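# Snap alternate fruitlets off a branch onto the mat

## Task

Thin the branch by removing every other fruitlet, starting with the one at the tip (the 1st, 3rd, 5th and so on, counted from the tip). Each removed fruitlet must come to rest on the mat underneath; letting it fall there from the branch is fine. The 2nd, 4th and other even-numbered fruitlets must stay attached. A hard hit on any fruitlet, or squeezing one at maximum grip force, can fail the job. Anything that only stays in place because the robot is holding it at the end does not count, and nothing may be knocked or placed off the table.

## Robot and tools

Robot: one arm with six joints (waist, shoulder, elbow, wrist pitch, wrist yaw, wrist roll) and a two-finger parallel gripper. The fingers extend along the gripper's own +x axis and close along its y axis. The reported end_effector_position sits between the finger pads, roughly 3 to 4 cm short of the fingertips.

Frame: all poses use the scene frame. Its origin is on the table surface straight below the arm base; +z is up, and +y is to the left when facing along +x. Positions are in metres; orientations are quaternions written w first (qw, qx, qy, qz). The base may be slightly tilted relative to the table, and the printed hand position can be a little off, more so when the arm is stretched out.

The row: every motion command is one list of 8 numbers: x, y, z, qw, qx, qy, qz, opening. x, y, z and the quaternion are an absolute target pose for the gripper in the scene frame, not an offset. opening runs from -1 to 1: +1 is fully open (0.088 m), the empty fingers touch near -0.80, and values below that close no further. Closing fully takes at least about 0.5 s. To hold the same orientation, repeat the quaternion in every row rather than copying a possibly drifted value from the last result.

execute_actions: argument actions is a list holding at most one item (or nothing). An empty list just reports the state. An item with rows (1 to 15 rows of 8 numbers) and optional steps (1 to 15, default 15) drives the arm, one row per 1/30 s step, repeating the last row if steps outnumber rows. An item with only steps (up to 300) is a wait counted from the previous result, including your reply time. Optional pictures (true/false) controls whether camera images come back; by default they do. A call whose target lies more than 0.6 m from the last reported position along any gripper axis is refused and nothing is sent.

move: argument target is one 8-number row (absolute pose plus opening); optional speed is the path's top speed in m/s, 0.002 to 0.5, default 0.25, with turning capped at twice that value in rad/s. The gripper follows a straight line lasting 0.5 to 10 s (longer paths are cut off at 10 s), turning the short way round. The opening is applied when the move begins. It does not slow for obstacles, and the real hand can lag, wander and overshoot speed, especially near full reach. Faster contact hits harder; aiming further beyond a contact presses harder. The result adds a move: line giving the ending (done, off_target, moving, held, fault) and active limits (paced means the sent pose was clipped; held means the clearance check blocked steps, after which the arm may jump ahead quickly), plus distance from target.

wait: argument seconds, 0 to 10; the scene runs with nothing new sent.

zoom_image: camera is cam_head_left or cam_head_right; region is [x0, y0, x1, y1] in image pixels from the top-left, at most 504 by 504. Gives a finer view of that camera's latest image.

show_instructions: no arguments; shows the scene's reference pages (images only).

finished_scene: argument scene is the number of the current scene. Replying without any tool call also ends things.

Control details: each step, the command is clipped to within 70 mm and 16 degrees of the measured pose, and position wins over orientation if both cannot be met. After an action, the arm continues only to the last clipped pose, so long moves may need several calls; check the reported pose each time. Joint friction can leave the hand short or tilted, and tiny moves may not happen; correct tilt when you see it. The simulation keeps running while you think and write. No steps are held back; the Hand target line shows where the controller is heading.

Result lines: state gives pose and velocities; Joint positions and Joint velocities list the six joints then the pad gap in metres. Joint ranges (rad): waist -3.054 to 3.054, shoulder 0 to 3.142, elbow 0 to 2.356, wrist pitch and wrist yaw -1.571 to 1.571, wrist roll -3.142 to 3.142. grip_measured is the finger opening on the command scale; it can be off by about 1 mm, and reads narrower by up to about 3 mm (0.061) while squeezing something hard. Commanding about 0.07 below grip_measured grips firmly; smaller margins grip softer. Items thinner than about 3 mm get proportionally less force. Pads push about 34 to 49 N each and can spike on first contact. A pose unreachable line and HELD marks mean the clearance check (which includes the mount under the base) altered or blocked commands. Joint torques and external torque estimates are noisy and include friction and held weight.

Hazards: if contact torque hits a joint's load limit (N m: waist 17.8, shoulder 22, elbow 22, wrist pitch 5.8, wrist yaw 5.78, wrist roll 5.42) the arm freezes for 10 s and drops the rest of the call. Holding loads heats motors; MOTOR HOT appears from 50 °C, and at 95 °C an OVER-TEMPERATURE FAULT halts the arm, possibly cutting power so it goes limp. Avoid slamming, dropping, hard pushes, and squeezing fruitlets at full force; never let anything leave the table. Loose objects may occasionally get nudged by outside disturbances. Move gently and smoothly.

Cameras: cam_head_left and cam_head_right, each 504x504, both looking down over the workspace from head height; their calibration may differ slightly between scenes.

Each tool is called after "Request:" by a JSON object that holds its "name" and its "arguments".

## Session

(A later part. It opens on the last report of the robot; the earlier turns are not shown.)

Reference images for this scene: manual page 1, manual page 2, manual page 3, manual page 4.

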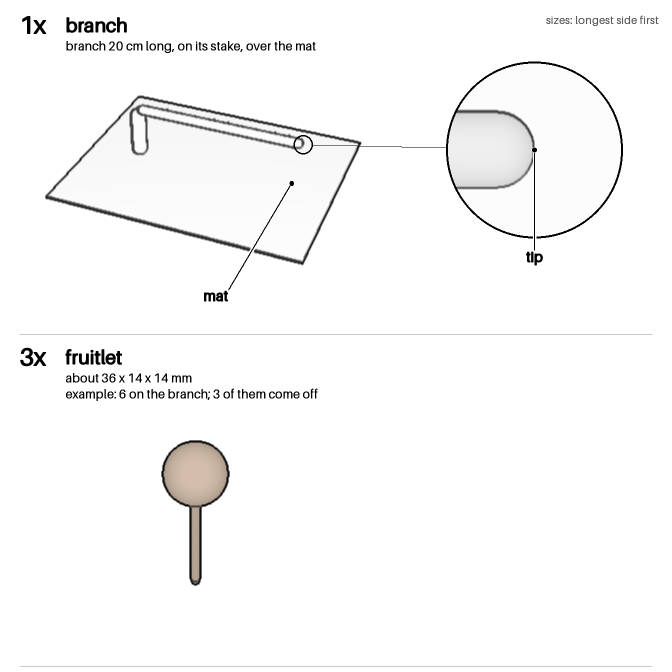

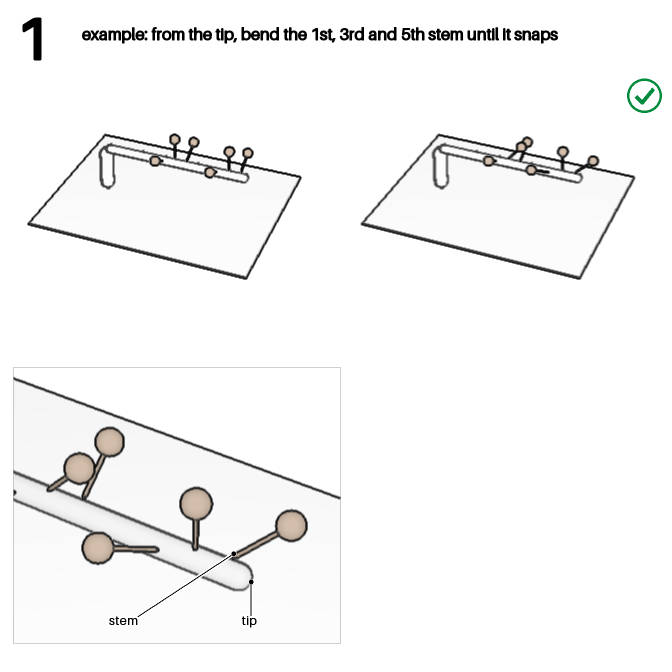

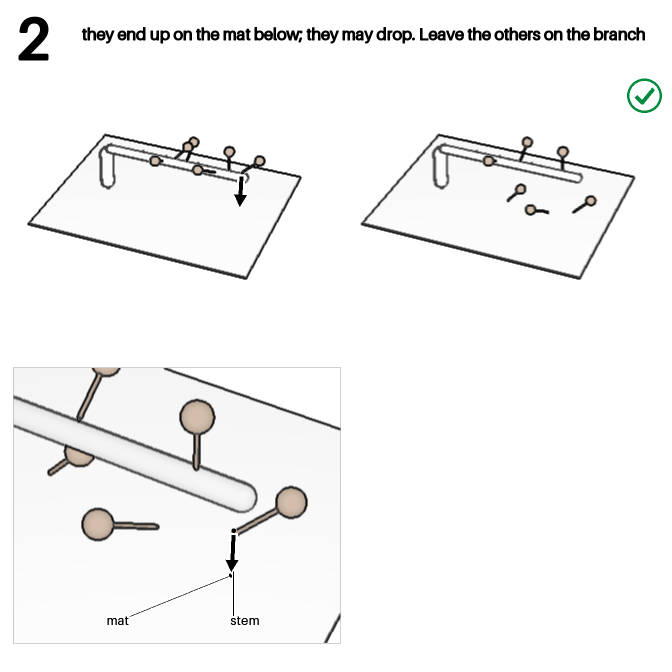

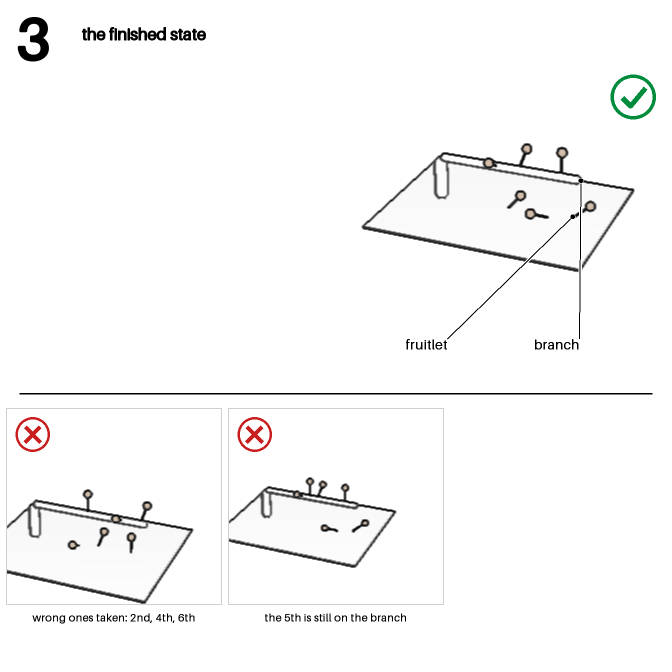

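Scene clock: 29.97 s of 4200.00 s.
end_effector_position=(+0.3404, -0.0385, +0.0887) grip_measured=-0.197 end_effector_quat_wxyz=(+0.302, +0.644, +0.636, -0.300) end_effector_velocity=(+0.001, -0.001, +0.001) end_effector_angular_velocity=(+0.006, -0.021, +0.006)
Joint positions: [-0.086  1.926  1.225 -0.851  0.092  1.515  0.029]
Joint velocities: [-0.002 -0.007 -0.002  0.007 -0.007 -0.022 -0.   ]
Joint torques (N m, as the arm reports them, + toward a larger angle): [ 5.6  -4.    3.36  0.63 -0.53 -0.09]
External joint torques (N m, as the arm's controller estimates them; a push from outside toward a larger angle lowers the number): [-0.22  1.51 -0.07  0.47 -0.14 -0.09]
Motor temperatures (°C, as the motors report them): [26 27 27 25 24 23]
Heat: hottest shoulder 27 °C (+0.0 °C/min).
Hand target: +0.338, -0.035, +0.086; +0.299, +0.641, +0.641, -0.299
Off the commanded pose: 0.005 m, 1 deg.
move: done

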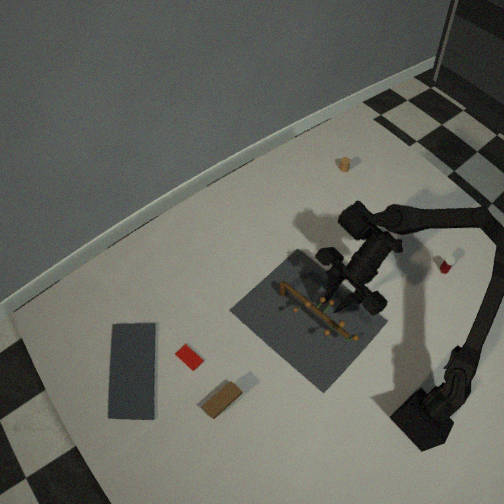

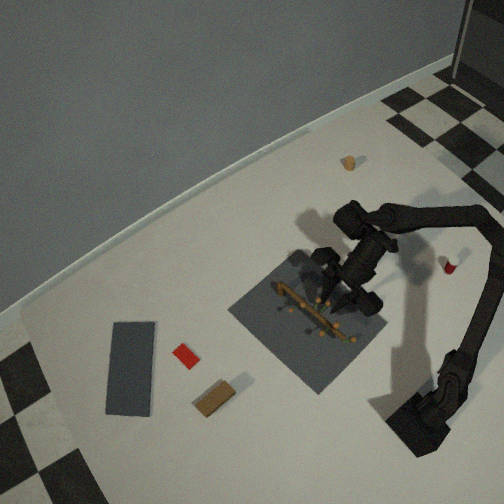

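Both untouched. Push along +y/up.

Request:
{"name": "move", "arguments": {"target": [0.342, -0.024, 0.096, 0.299, 0.641, 0.641, -0.299, -0.2], "speed": 0.012}}

Request:
{"name": "zoom_image", "arguments": {"camera": "cam_head_left", "region": [280, 250, 380, 334]}}

Request:
{"name": "zoom_image", "arguments": {"camera": "cam_head_right", "region": [280, 250, 380, 334]}}

Scene clock: 32.50 s of 4200.00 s.
end_effector_position=(+0.3402, -0.0260, +0.0952) grip_measured=-0.197 end_effector_quat_wxyz=(+0.300, +0.641, +0.639, -0.301) end_effector_velocity=(+0.001, +0.001, +0.001) end_effector_angular_velocity=(+0.022, +0.004, -0.016)
Joint positions: [-0.046  1.939  1.225 -0.852  0.092  1.554  0.029]
Joint velocities: [-0.007 -0.002 -0.002  0.007 -0.022  0.007  0.   ]
Joint torques (N m, as the arm reports them, + toward a larger angle): [ 6.08 -3.83  5.68  0.23 -0.51  0.07]
External joint torques (N m, as the arm's controller estimates them; a push from outside toward a larger angle lowers the number): [ 0.24  1.65  2.15  0.03 -0.12  0.08]
Motor temperatures (°C, as the motors report them): [27 27 27 25 24 23]
Heat: hottest waist 27 °C (+0.0 °C/min).
Hand target: +0.342, -0.024, +0.096; +0.299, +0.641, +0.641, -0.299
Off the commanded pose: 0.003 m, 0 deg.
move: done

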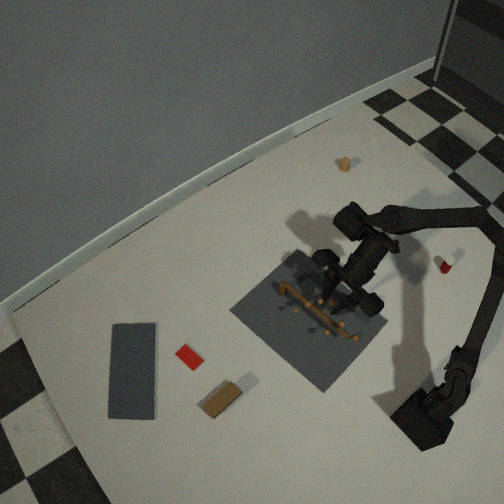

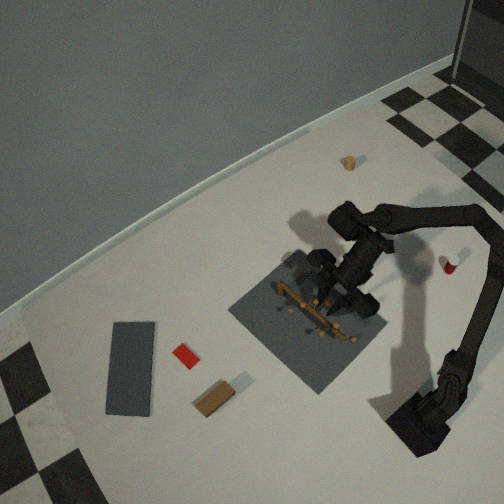

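Region (280, 250, 380, 334) of cam_head_left's 504x504 image, scaled by 5.040, with more detail than that image has; it fills the top 423 rows of this view, and the rest is white.

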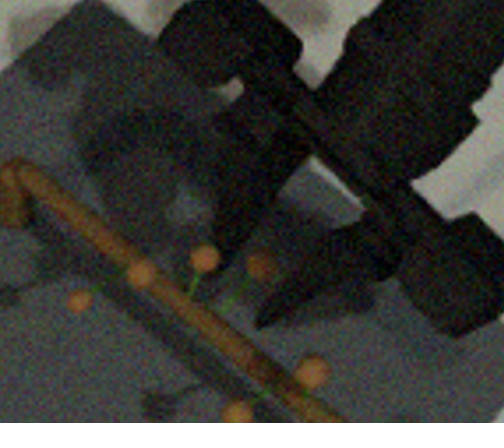

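Region (280, 250, 380, 334) of cam_head_right's 504x504 image, scaled by 5.040, with more detail than that image has; it fills the top 423 rows of this view, and the rest is white.

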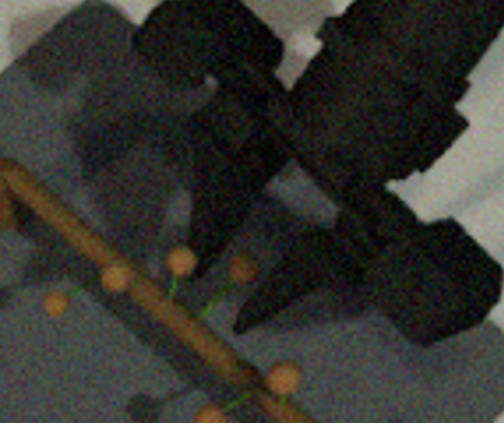

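Request:
{"name": "move", "arguments": {"target": [0.343, -0.008, 0.099, 0.299, 0.641, 0.641, -0.299, -0.2], "speed": 0.01}}

Request:
{"name": "zoom_image", "arguments": {"camera": "cam_head_left", "region": [270, 260, 380, 352]}}

Scene clock: 35.37 s of 4200.00 s.
end_effector_position=(+0.3439, -0.0121, +0.0995) grip_measured=-0.197 end_effector_quat_wxyz=(+0.300, +0.643, +0.637, -0.300) end_effector_velocity=(+0.001, +0.006, +0.004) end_effector_angular_velocity=(+0.022, -0.005, +0.002)
Joint positions: [-0.009  1.96   1.225 -0.828  0.092  1.594  0.029]
Joint velocities: [ 0.012  0.002 -0.002  0.007 -0.022  0.007 -0.   ]
Joint torques (N m, as the arm reports them, + toward a larger angle): [ 6.22 -3.85  4.26  0.72 -0.5   0.07]
External joint torques (N m, as the arm's controller estimates them; a push from outside toward a larger angle lowers the number): [ 0.31  1.56  0.72  0.48 -0.11  0.08]
Motor temperatures (°C, as the motors report them): [27 27 28 25 24 23]
Heat: hottest elbow 28 °C (+1.7 °C/min).
Hand target: +0.343, -0.008, +0.099; +0.299, +0.641, +0.641, -0.299
Off the commanded pose: 0.004 m, 1 deg.
move: done

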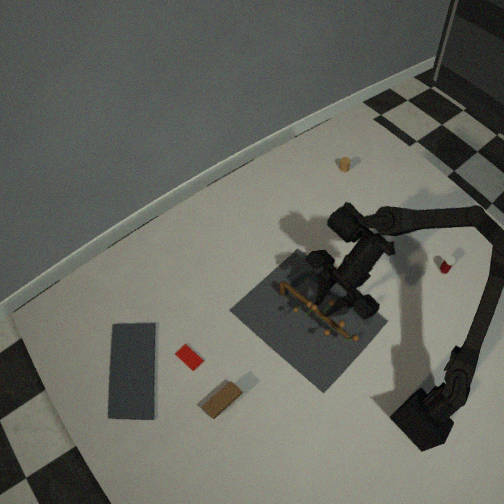

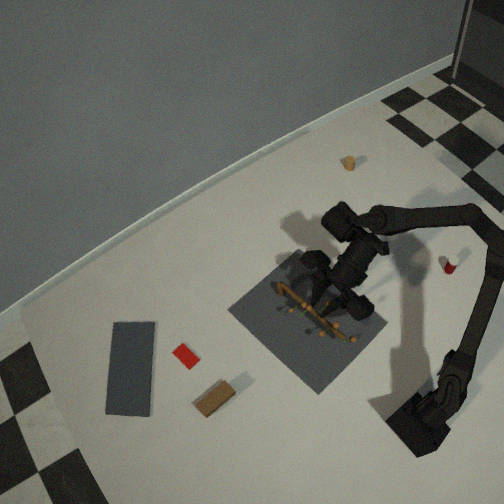

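Region (270, 260, 380, 352) of cam_head_left's 504x504 image, scaled by 4.582, with more detail than that image has; it fills the top 422 rows of this view, and the rest is white.

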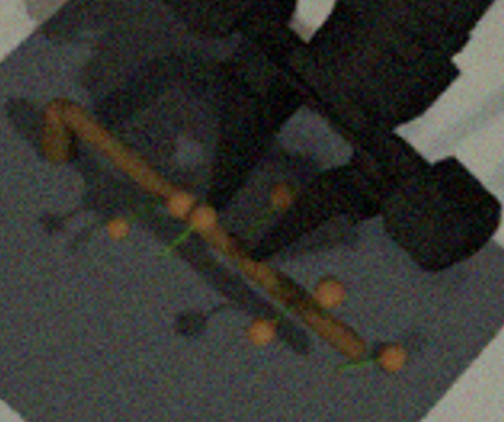

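Snapped, perhaps mid-fall. Look again.

Request:
{"name": "wait", "arguments": {"seconds": 0.5}}

Request:
{"name": "zoom_image", "arguments": {"camera": "cam_head_left", "region": [270, 260, 380, 352]}}

Scene clock: 36.30 s of 4200.00 s.
end_effector_position=(+0.3439, -0.0117, +0.0997) grip_measured=-0.197 end_effector_quat_wxyz=(+0.301, +0.643, +0.637, -0.300) end_effector_velocity=(-0.005, -0.003, -0.002) end_effector_angular_velocity=(-0.008, +0.007, +0.027)
Joint positions: [-0.007  1.961  1.225 -0.828  0.092  1.594  0.029]
Joint velocities: [-0.007 -0.002 -0.002 -0.022  0.007 -0.022 -0.   ]
Joint torques (N m, as the arm reports them, + toward a larger angle): [ 6.15 -3.9   4.27  0.72 -0.5   0.07]
External joint torques (N m, as the arm's controller estimates them; a push from outside toward a larger angle lowers the number): [ 0.27  1.51  0.75  0.5  -0.12  0.07]
Motor temperatures (°C, as the motors report them): [27 27 28 25 24 23]
Heat: hottest elbow 28 °C (+1.7 °C/min).
Hand target: +0.343, -0.008, +0.099; +0.299, +0.641, +0.641, -0.299
Off the commanded pose: 0.004 m, 1 deg.
Steps of this call (steps 1 to 28: nothing new was sent). Readings (end_effector_position):
1: (+0.3439, -0.0120, +0.0996)
2: (+0.3439, -0.0118, +0.0996)
4: (+0.3439, -0.0117, +0.0997)
8: (+0.3439, -0.0117, +0.0997)
28: the state above

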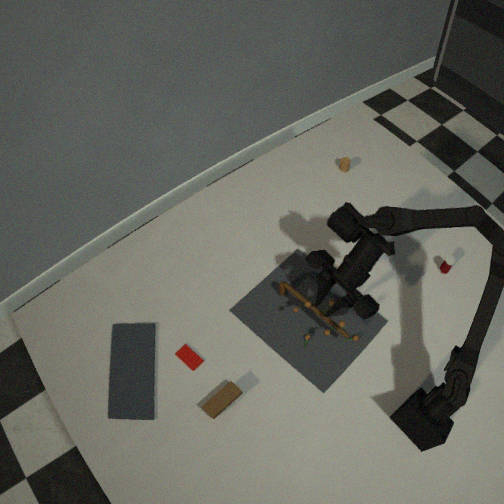

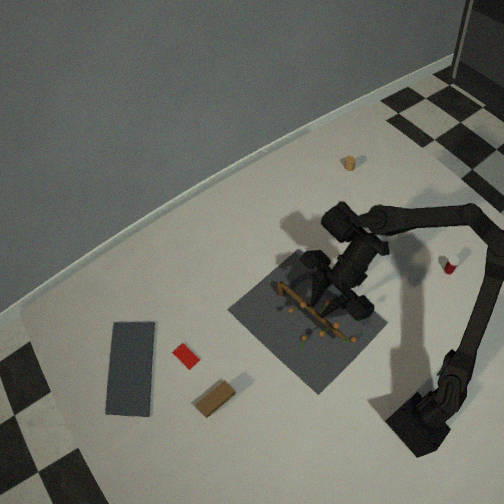

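Region (270, 260, 380, 352) of cam_head_left's 504x504 image, scaled by 4.582, with more detail than that image has; it fills the top 422 rows of this view, and the rest is white.

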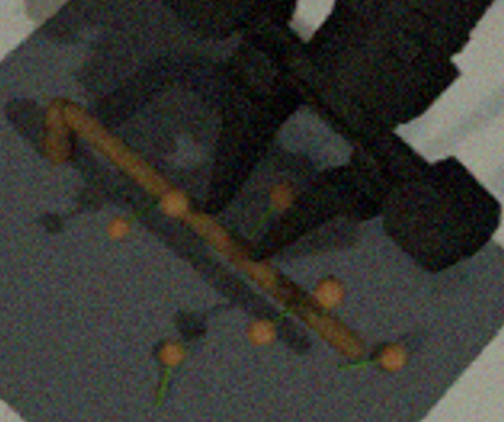

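Request:
{"name": "move", "arguments": {"target": [0.345, -0.03, 0.13, 0.299, 0.641, 0.641, -0.299, -0.2], "speed": 0.08}}

Request:
{"name": "move", "arguments": {"target": [0.372, 0.026, 0.125, 0.183, 0.683, 0.683, -0.183, -0.2], "speed": 0.1}}

Request:
{"name": "zoom_image", "arguments": {"camera": "cam_head_left", "region": [260, 250, 380, 350]}}

Request:
{"name": "zoom_image", "arguments": {"camera": "cam_head_right", "region": [260, 250, 380, 350]}}

Scene clock: 42.00 s of 4200.00 s.
end_effector_position=(+0.3422, -0.0282, +0.1249) grip_measured=-0.197 end_effector_quat_wxyz=(+0.298, +0.635, +0.645, -0.303) end_effector_velocity=(-0.002, -0.003, -0.000) end_effector_angular_velocity=(-0.008, +0.008, -0.006)
Joint positions: [ 0.011  1.925  1.304 -0.967  0.092  1.612  0.029]
Joint velocities: [-0.002 -0.007 -0.002 -0.007  0.007  0.007  0.   ]
Joint torques (N m, as the arm reports them, + toward a larger angle): [ 6.12 -5.36  6.06  0.27 -0.51  0.07]
External joint torques (N m, as the arm's controller estimates them; a push from outside toward a larger angle lowers the number): [ 0.22  0.03  2.3   0.07 -0.12  0.08]
Motor temperatures (°C, as the motors report them): [28 27 28 25 24 23]
Heat: hottest waist 28 °C (+1.4 °C/min).
Hand target: +0.345, -0.030, +0.130; +0.299, +0.641, +0.641, -0.299
Off the commanded pose: 0.006 m, 1 deg.
After step 90, 1.90 s passed at rest.
move: done

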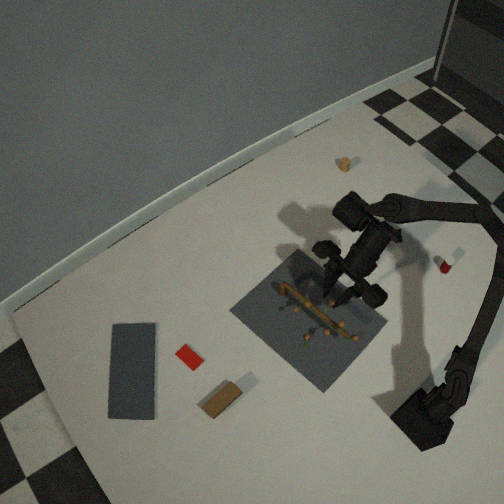

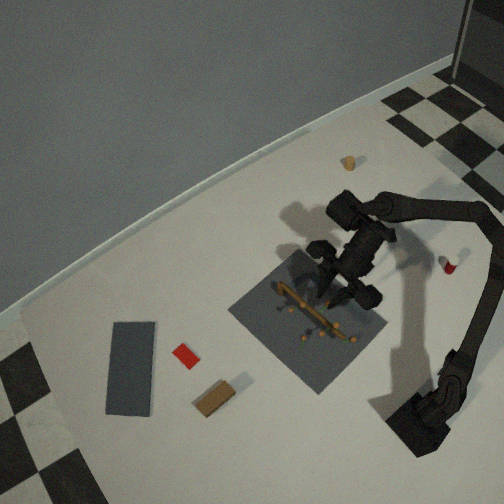

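Scene clock: 44.07 s of 4200.00 s.
end_effector_position=(+0.3689, +0.0254, +0.1245) grip_measured=-0.197 end_effector_quat_wxyz=(+0.184, +0.681, +0.683, -0.187) end_effector_velocity=(+0.000, -0.001, +0.004) end_effector_angular_velocity=(+0.022, -0.006, +0.000)
Joint positions: [-0.031  2.075  1.34  -0.839 -0.255  1.57   0.029]
Joint velocities: [-0.002 -0.007  0.002 -0.007 -0.022 -0.007 -0.   ]
Joint torques (N m, as the arm reports them, + toward a larger angle): [ 6.25 -4.28  5.7   0.68 -0.67 -0.08]
External joint torques (N m, as the arm's controller estimates them; a push from outside toward a larger angle lowers the number): [-0.21  1.79  2.23  0.5  -0.11 -0.08]
Motor temperatures (°C, as the motors report them): [28 27 28 25 24 23]
Heat: hottest waist 28 °C (+1.4 °C/min).
Hand target: +0.372, +0.026, +0.125; +0.183, +0.683, +0.683, -0.183
Off the commanded pose: 0.003 m, 0 deg.
move: done

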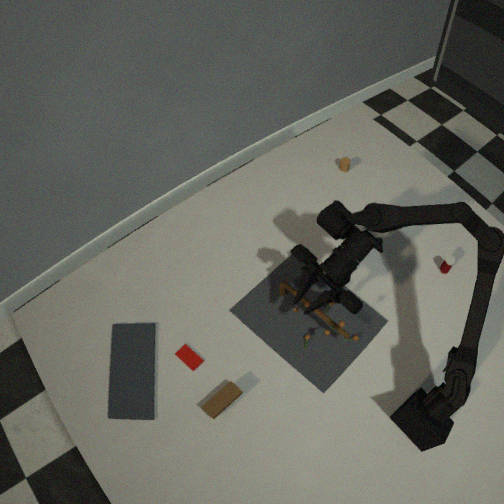

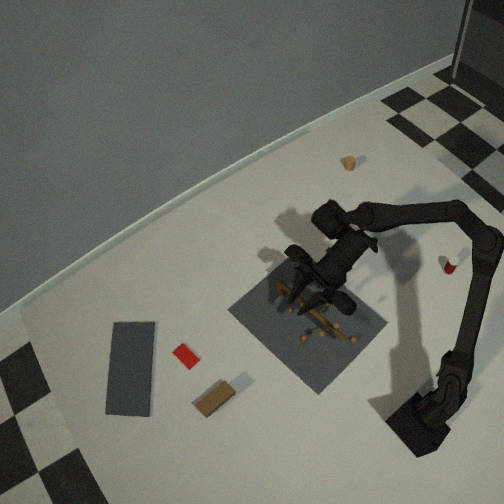

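Region (260, 250, 380, 350) of cam_head_left's 504x504 image, scaled by 4.200, with more detail than that image has.

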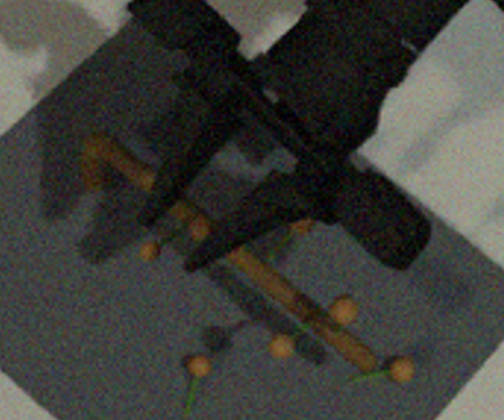

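Region (260, 250, 380, 350) of cam_head_right's 504x504 image, scaled by 4.200, with more detail than that image has.

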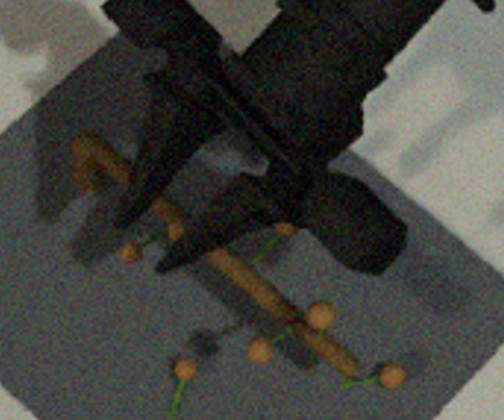

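Request:
{"name": "move", "arguments": {"target": [0.369, 0.032, 0.092, 0.183, 0.683, 0.683, -0.183, -0.2], "speed": 0.03}}

Request:
{"name": "zoom_image", "arguments": {"camera": "cam_head_left", "region": [260, 250, 380, 350]}}

Request:
{"name": "zoom_image", "arguments": {"camera": "cam_head_right", "region": [260, 250, 380, 350]}}

Scene clock: 46.77 s of 4200.00 s.
end_effector_position=(+0.3718, +0.0284, +0.0944) grip_measured=-0.197 end_effector_quat_wxyz=(+0.187, +0.686, +0.679, -0.184) end_effector_velocity=(-0.002, +0.001, +0.002) end_effector_angular_velocity=(+0.007, -0.016, +0.018)
Joint positions: [-0.083  2.123  1.31  -0.758 -0.256  1.516  0.029]
Joint velocities: [ 0.002 -0.002 -0.002 -0.007 -0.007 -0.022 -0.   ]
Joint torques (N m, as the arm reports them, + toward a larger angle): [ 6.35 -4.42  3.12  0.62 -0.69 -0.07]
External joint torques (N m, as the arm's controller estimates them; a push from outside toward a larger angle lowers the number): [-0.23  1.76 -0.06  0.48 -0.13 -0.06]
Motor temperatures (°C, as the motors report them): [29 27 28 25 24 23]
Heat: hottest waist 29 °C (+2.6 °C/min).
Hand target: +0.369, +0.032, +0.092; +0.183, +0.683, +0.683, -0.183
Off the commanded pose: 0.005 m, 1 deg.
move: done

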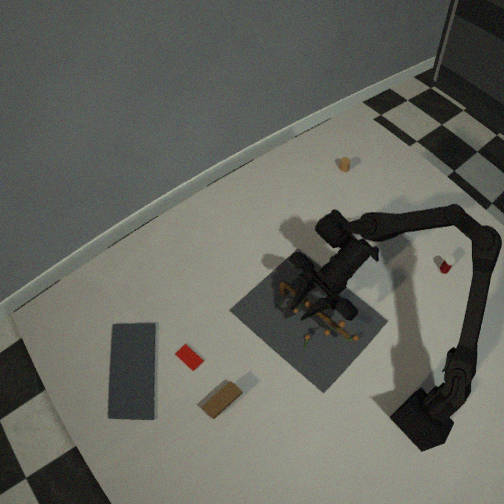

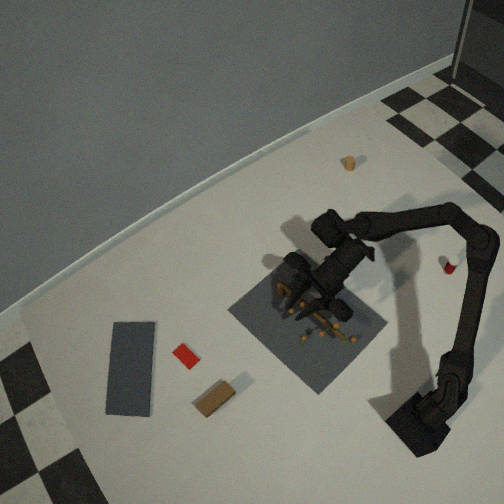

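Region (260, 250, 380, 350) of cam_head_left's 504x504 image, scaled by 4.200, with more detail than that image has.

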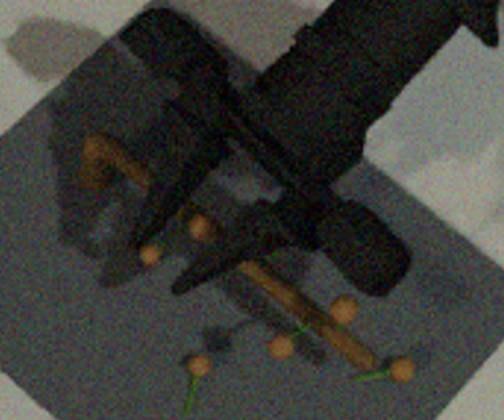

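Region (260, 250, 380, 350) of cam_head_right's 504x504 image, scaled by 4.200, with more detail than that image has.

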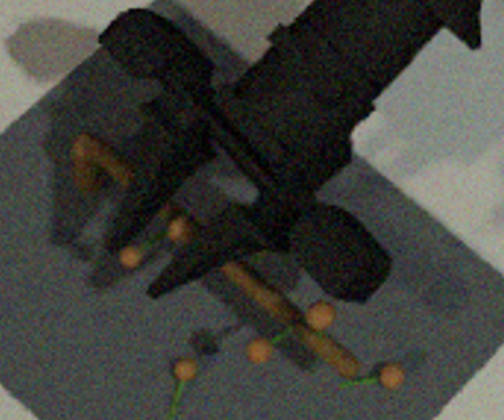

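Request:
{"name": "move", "arguments": {"target": [0.374, 0.028, 0.13, 0.183, 0.683, 0.683, -0.183, -0.2], "speed": 0.05}}

Request:
{"name": "move", "arguments": {"target": [0.375, 0.029, 0.118, 0.2242, 0.4829, 0.8367, -0.1294, -0.2], "speed": 0.1}}

Request:
{"name": "zoom_image", "arguments": {"camera": "cam_head_left", "region": [250, 250, 370, 350]}}

Request:
{"name": "zoom_image", "arguments": {"camera": "cam_head_right", "region": [250, 250, 370, 350]}}

Scene clock: 52.33 s of 4200.00 s.
end_effector_position=(+0.3707, +0.0307, +0.1243) grip_measured=-0.197 end_effector_quat_wxyz=(+0.182, +0.678, +0.687, -0.188) end_effector_velocity=(-0.002, -0.001, -0.001) end_effector_angular_velocity=(-0.007, +0.000, +0.007)
Joint positions: [-0.022  2.096  1.356 -0.843 -0.256  1.579  0.029]
Joint velocities: [-0.002 -0.002 -0.002 -0.007  0.007 -0.007  0.   ]
Joint torques (N m, as the arm reports them, + toward a larger angle): [ 6.68 -6.25  5.74  0.25 -0.69  0.06]
External joint torques (N m, as the arm's controller estimates them; a push from outside toward a larger angle lowers the number): [ 0.16 -0.19  2.24  0.05 -0.14  0.07]
Motor temperatures (°C, as the motors report them): [29 27 28 25 24 23]
Heat: hottest waist 29 °C (+2.3 °C/min).
Hand target: +0.374, +0.028, +0.130; +0.183, +0.683, +0.683, -0.183
Off the commanded pose: 0.007 m, 1 deg.
After step 90, 1.53 s passed at rest.
move: done

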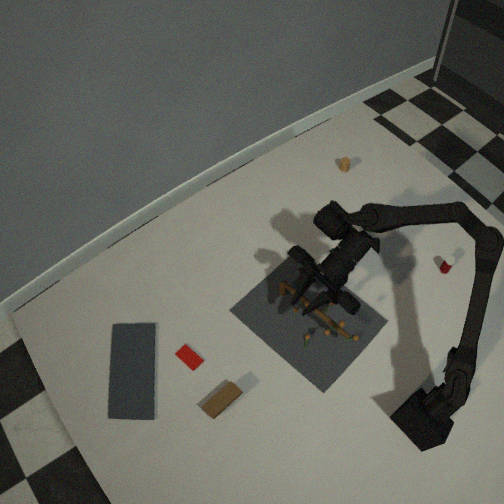

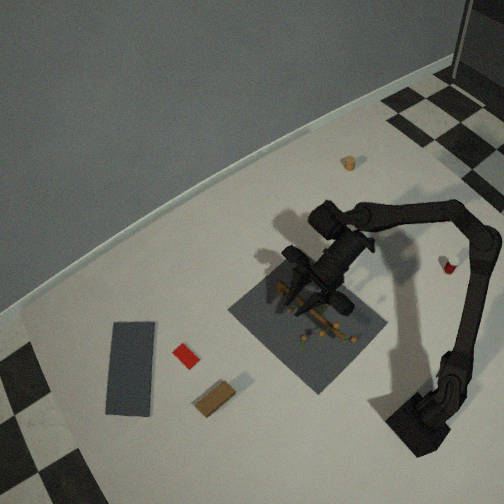

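Scene clock: 55.23 s of 4200.00 s.
end_effector_position=(+0.3740, +0.0265, +0.1186) grip_measured=-0.197 end_effector_quat_wxyz=(+0.222, +0.486, +0.835, -0.129) end_effector_velocity=(-0.001, -0.002, +0.002) end_effector_angular_velocity=(+0.003, +0.018, +0.001)
Joint positions: [-0.014  2.473  1.926 -1.47  -0.189  1.221  0.029]
Joint velocities: [-0.002  0.002  0.012 -0.022 -0.007  0.007 -0.   ]
Joint torques (N m, as the arm reports them, + toward a larger angle): [ 8.03 -5.31  5.43 -0.4  -0.34 -0.09]
External joint torques (N m, as the arm's controller estimates them; a push from outside toward a larger angle lowers the number): [ 0.27  1.96  2.2  -0.07  0.18 -0.08]
Motor temperatures (°C, as the motors report them): [30 27 28 25 24 23]
Heat: hottest waist 30 °C (+3.3 °C/min).
Hand target: +0.375, +0.029, +0.118; +0.225, +0.483, +0.837, -0.129
Off the commanded pose: 0.003 m, 1 deg.
move: done

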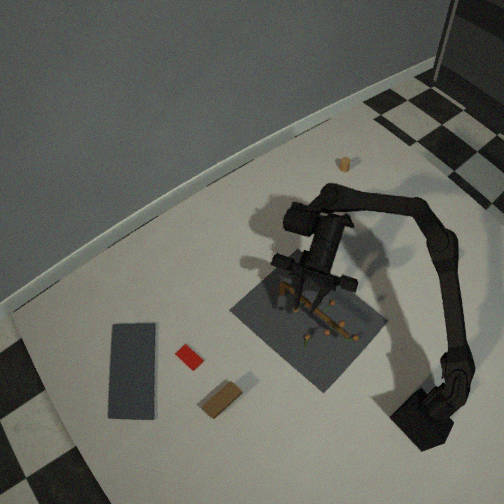

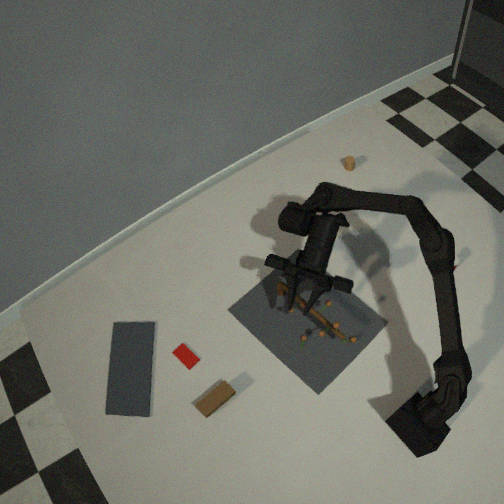

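Region (250, 250, 370, 350) of cam_head_left's 504x504 image, scaled by 4.200, with more detail than that image has.

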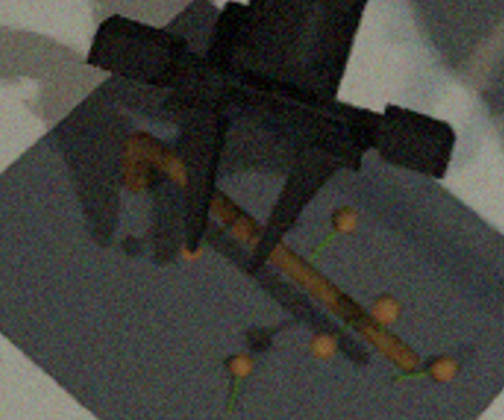

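Region (250, 250, 370, 350) of cam_head_right's 504x504 image, scaled by 4.200, with more detail than that image has.

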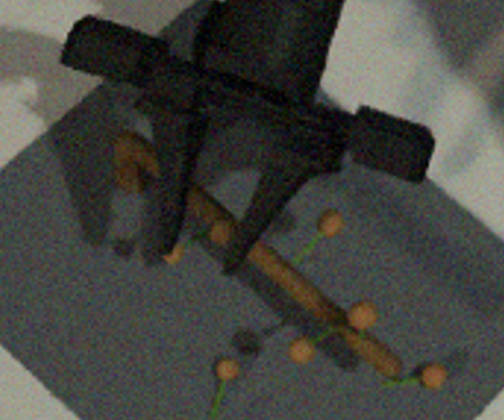

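Request:
{"name": "move", "arguments": {"target": [0.370, 0.027, 0.094, 0.2242, 0.4829, 0.8367, -0.1294, -0.1], "speed": 0.02}}

Request:
{"name": "zoom_image", "arguments": {"camera": "cam_head_left", "region": [250, 250, 370, 350]}}

Request:
{"name": "zoom_image", "arguments": {"camera": "cam_head_right", "region": [250, 250, 370, 350]}}

Scene clock: 57.90 s of 4200.00 s.
end_effector_position=(+0.3727, +0.0240, +0.0978) grip_measured=-0.103 end_effector_quat_wxyz=(+0.226, +0.489, +0.833, -0.128) end_effector_velocity=(-0.001, +0.003, +0.000) end_effector_angular_velocity=(+0.023, +0.004, -0.003)
Joint positions: [-0.051  2.48   1.887 -1.422 -0.172  1.185  0.034]
Joint velocities: [-0.002  0.002 -0.007  0.007 -0.022 -0.007 -0.   ]
Joint torques (N m, as the arm reports them, + toward a larger angle): [ 7.62 -5.33  3.07 -0.02 -0.34 -0.1 ]
External joint torques (N m, as the arm's controller estimates them; a push from outside toward a larger angle lowers the number): [-0.12  1.88 -0.01  0.32  0.18 -0.09]
Motor temperatures (°C, as the motors report them): [30 28 28 25 24 23]
Heat: hottest waist 30 °C (+3.1 °C/min).
Hand target: +0.370, +0.027, +0.094; +0.224, +0.483, +0.837, -0.129
Off the commanded pose: 0.006 m, 1 deg.
move: done

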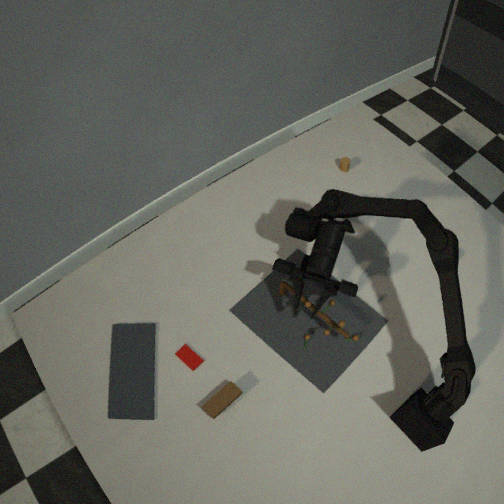

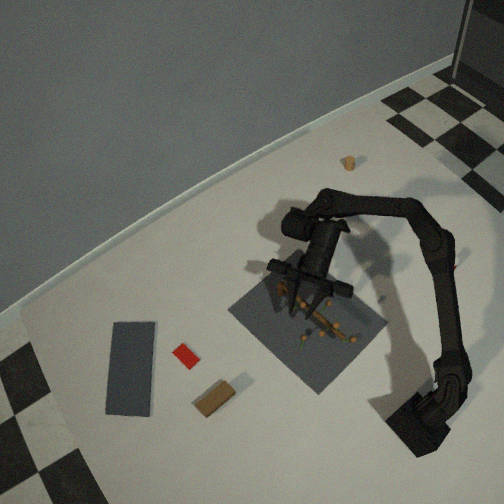

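Region (250, 250, 370, 350) of cam_head_left's 504x504 image, scaled by 4.200, with more detail than that image has.

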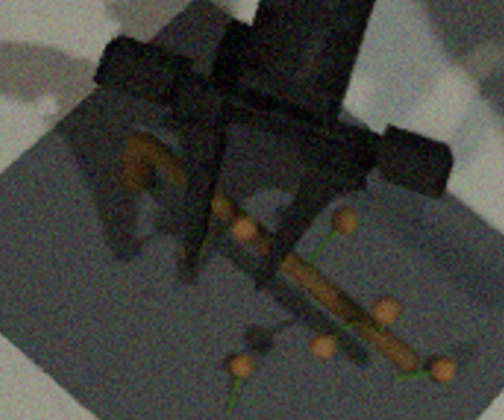

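Region (250, 250, 370, 350) of cam_head_right's 504x504 image, scaled by 4.200, with more detail than that image has.

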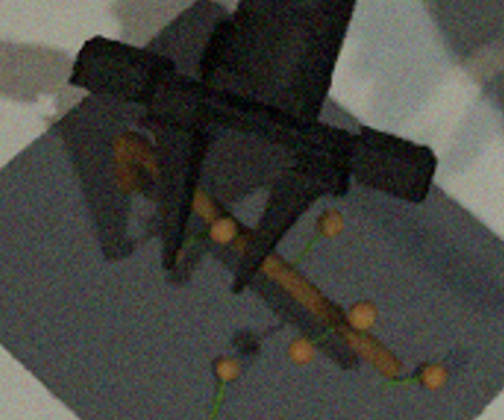

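Request:
{"name": "move", "arguments": {"target": [0.367, 0.032, 0.080, 0.2242, 0.4829, 0.8367, -0.1294, -0.1], "speed": 0.01}}

Request:
{"name": "zoom_image", "arguments": {"camera": "cam_head_left", "region": [250, 250, 370, 350]}}

Request:
{"name": "zoom_image", "arguments": {"camera": "cam_head_right", "region": [250, 250, 370, 350]}}

Scene clock: 61.20 s of 4200.00 s.
end_effector_position=(+0.3700, +0.0289, +0.0840) grip_measured=-0.103 end_effector_quat_wxyz=(+0.226, +0.489, +0.833, -0.128) end_effector_velocity=(-0.003, -0.002, -0.003) end_effector_angular_velocity=(+0.003, -0.005, +0.017)
Joint positions: [-0.066  2.491  1.852 -1.377 -0.165  1.171  0.034]
Joint velocities: [-0.007  0.002 -0.002 -0.007  0.007 -0.022  0.   ]
Joint torques (N m, as the arm reports them, + toward a larger angle): [ 7.48 -5.25  2.92 -0.01 -0.32 -0.08]
External joint torques (N m, as the arm's controller estimates them; a push from outside toward a larger angle lowers the number): [-0.14  1.97 -0.06  0.37  0.19 -0.07]
Motor temperatures (°C, as the motors report them): [31 28 28 25 24 23]
Heat: hottest waist 31 °C (+4.1 °C/min).
Hand target: +0.367, +0.032, +0.080; +0.224, +0.483, +0.837, -0.129
Off the commanded pose: 0.006 m, 1 deg.
move: done

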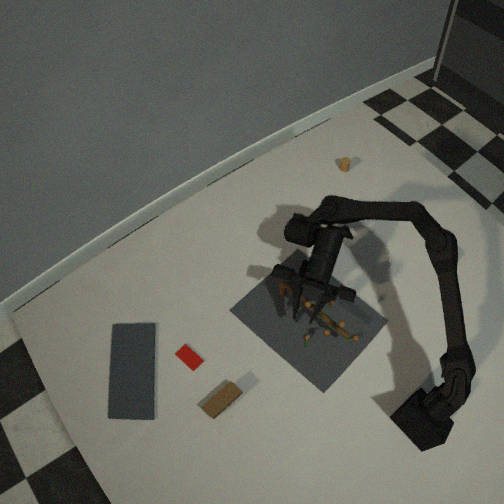

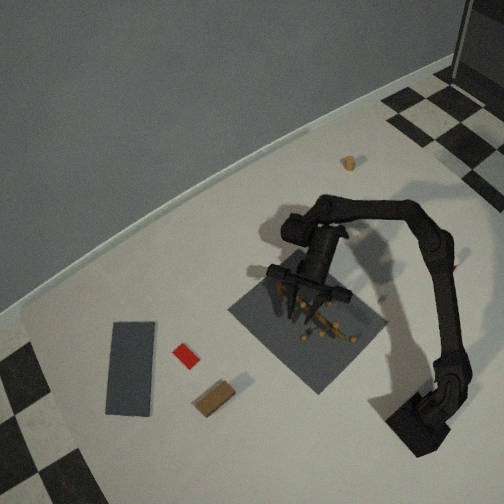

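Region (250, 250, 370, 350) of cam_head_left's 504x504 image, scaled by 4.200, with more detail than that image has.

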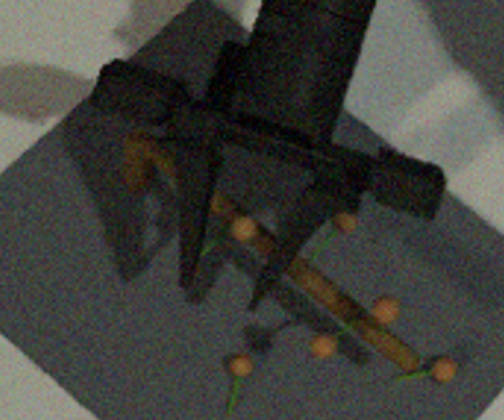

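Region (250, 250, 370, 350) of cam_head_right's 504x504 image, scaled by 4.200, with more detail than that image has.

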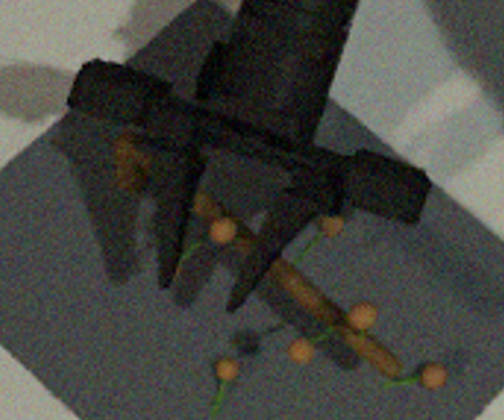

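Request:
{"name": "move", "arguments": {"target": [0.367, 0.032, 0.073, 0.2242, 0.4829, 0.8367, -0.1294, -0.1], "speed": 0.008}}

Request:
{"name": "zoom_image", "arguments": {"camera": "cam_head_left", "region": [250, 250, 370, 350]}}

Request:
{"name": "zoom_image", "arguments": {"camera": "cam_head_right", "region": [250, 250, 370, 350]}}

Scene clock: 63.73 s of 4200.00 s.
end_effector_position=(+0.3701, +0.0289, +0.0769) grip_measured=-0.103 end_effector_quat_wxyz=(+0.226, +0.489, +0.833, -0.128) end_effector_velocity=(-0.001, +0.001, +0.003) end_effector_angular_velocity=(+0.023, +0.007, -0.000)
Joint positions: [-0.077  2.501  1.85  -1.367 -0.16   1.161  0.034]
Joint velocities: [-0.002 -0.002 -0.002 -0.007 -0.022 -0.007 -0.   ]
Joint torques (N m, as the arm reports them, + toward a larger angle): [ 7.51 -5.33  2.86 -0.01 -0.34 -0.09]
External joint torques (N m, as the arm's controller estimates them; a push from outside toward a larger angle lowers the number): [-0.21  2.01 -0.13  0.37  0.18 -0.08]
Motor temperatures (°C, as the motors report them): [32 28 28 25 24 23]
Heat: hottest waist 32 °C (+5.0 °C/min).
Hand target: +0.367, +0.032, +0.073; +0.224, +0.483, +0.837, -0.129
Off the commanded pose: 0.006 m, 1 deg.
move: done

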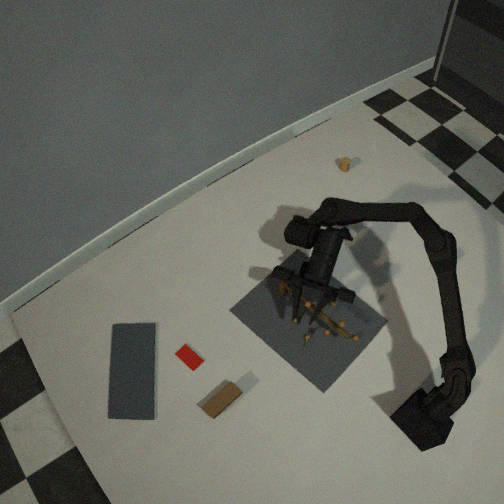

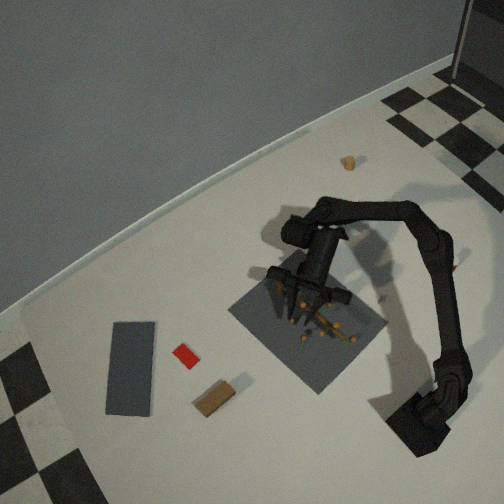

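Region (250, 250, 370, 350) of cam_head_left's 504x504 image, scaled by 4.200, with more detail than that image has.

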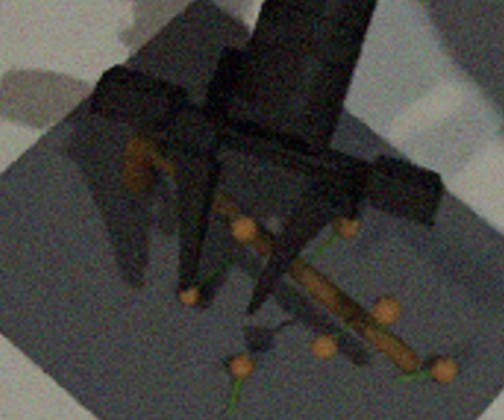

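Region (250, 250, 370, 350) of cam_head_right's 504x504 image, scaled by 4.200, with more detail than that image has.

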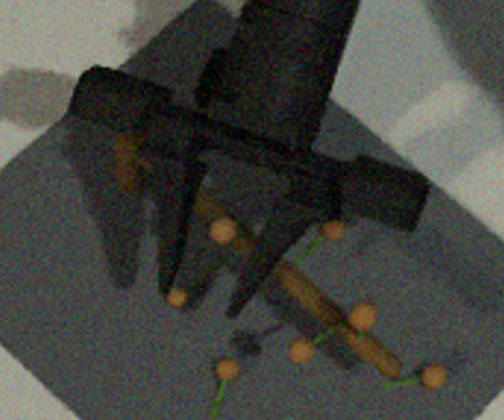

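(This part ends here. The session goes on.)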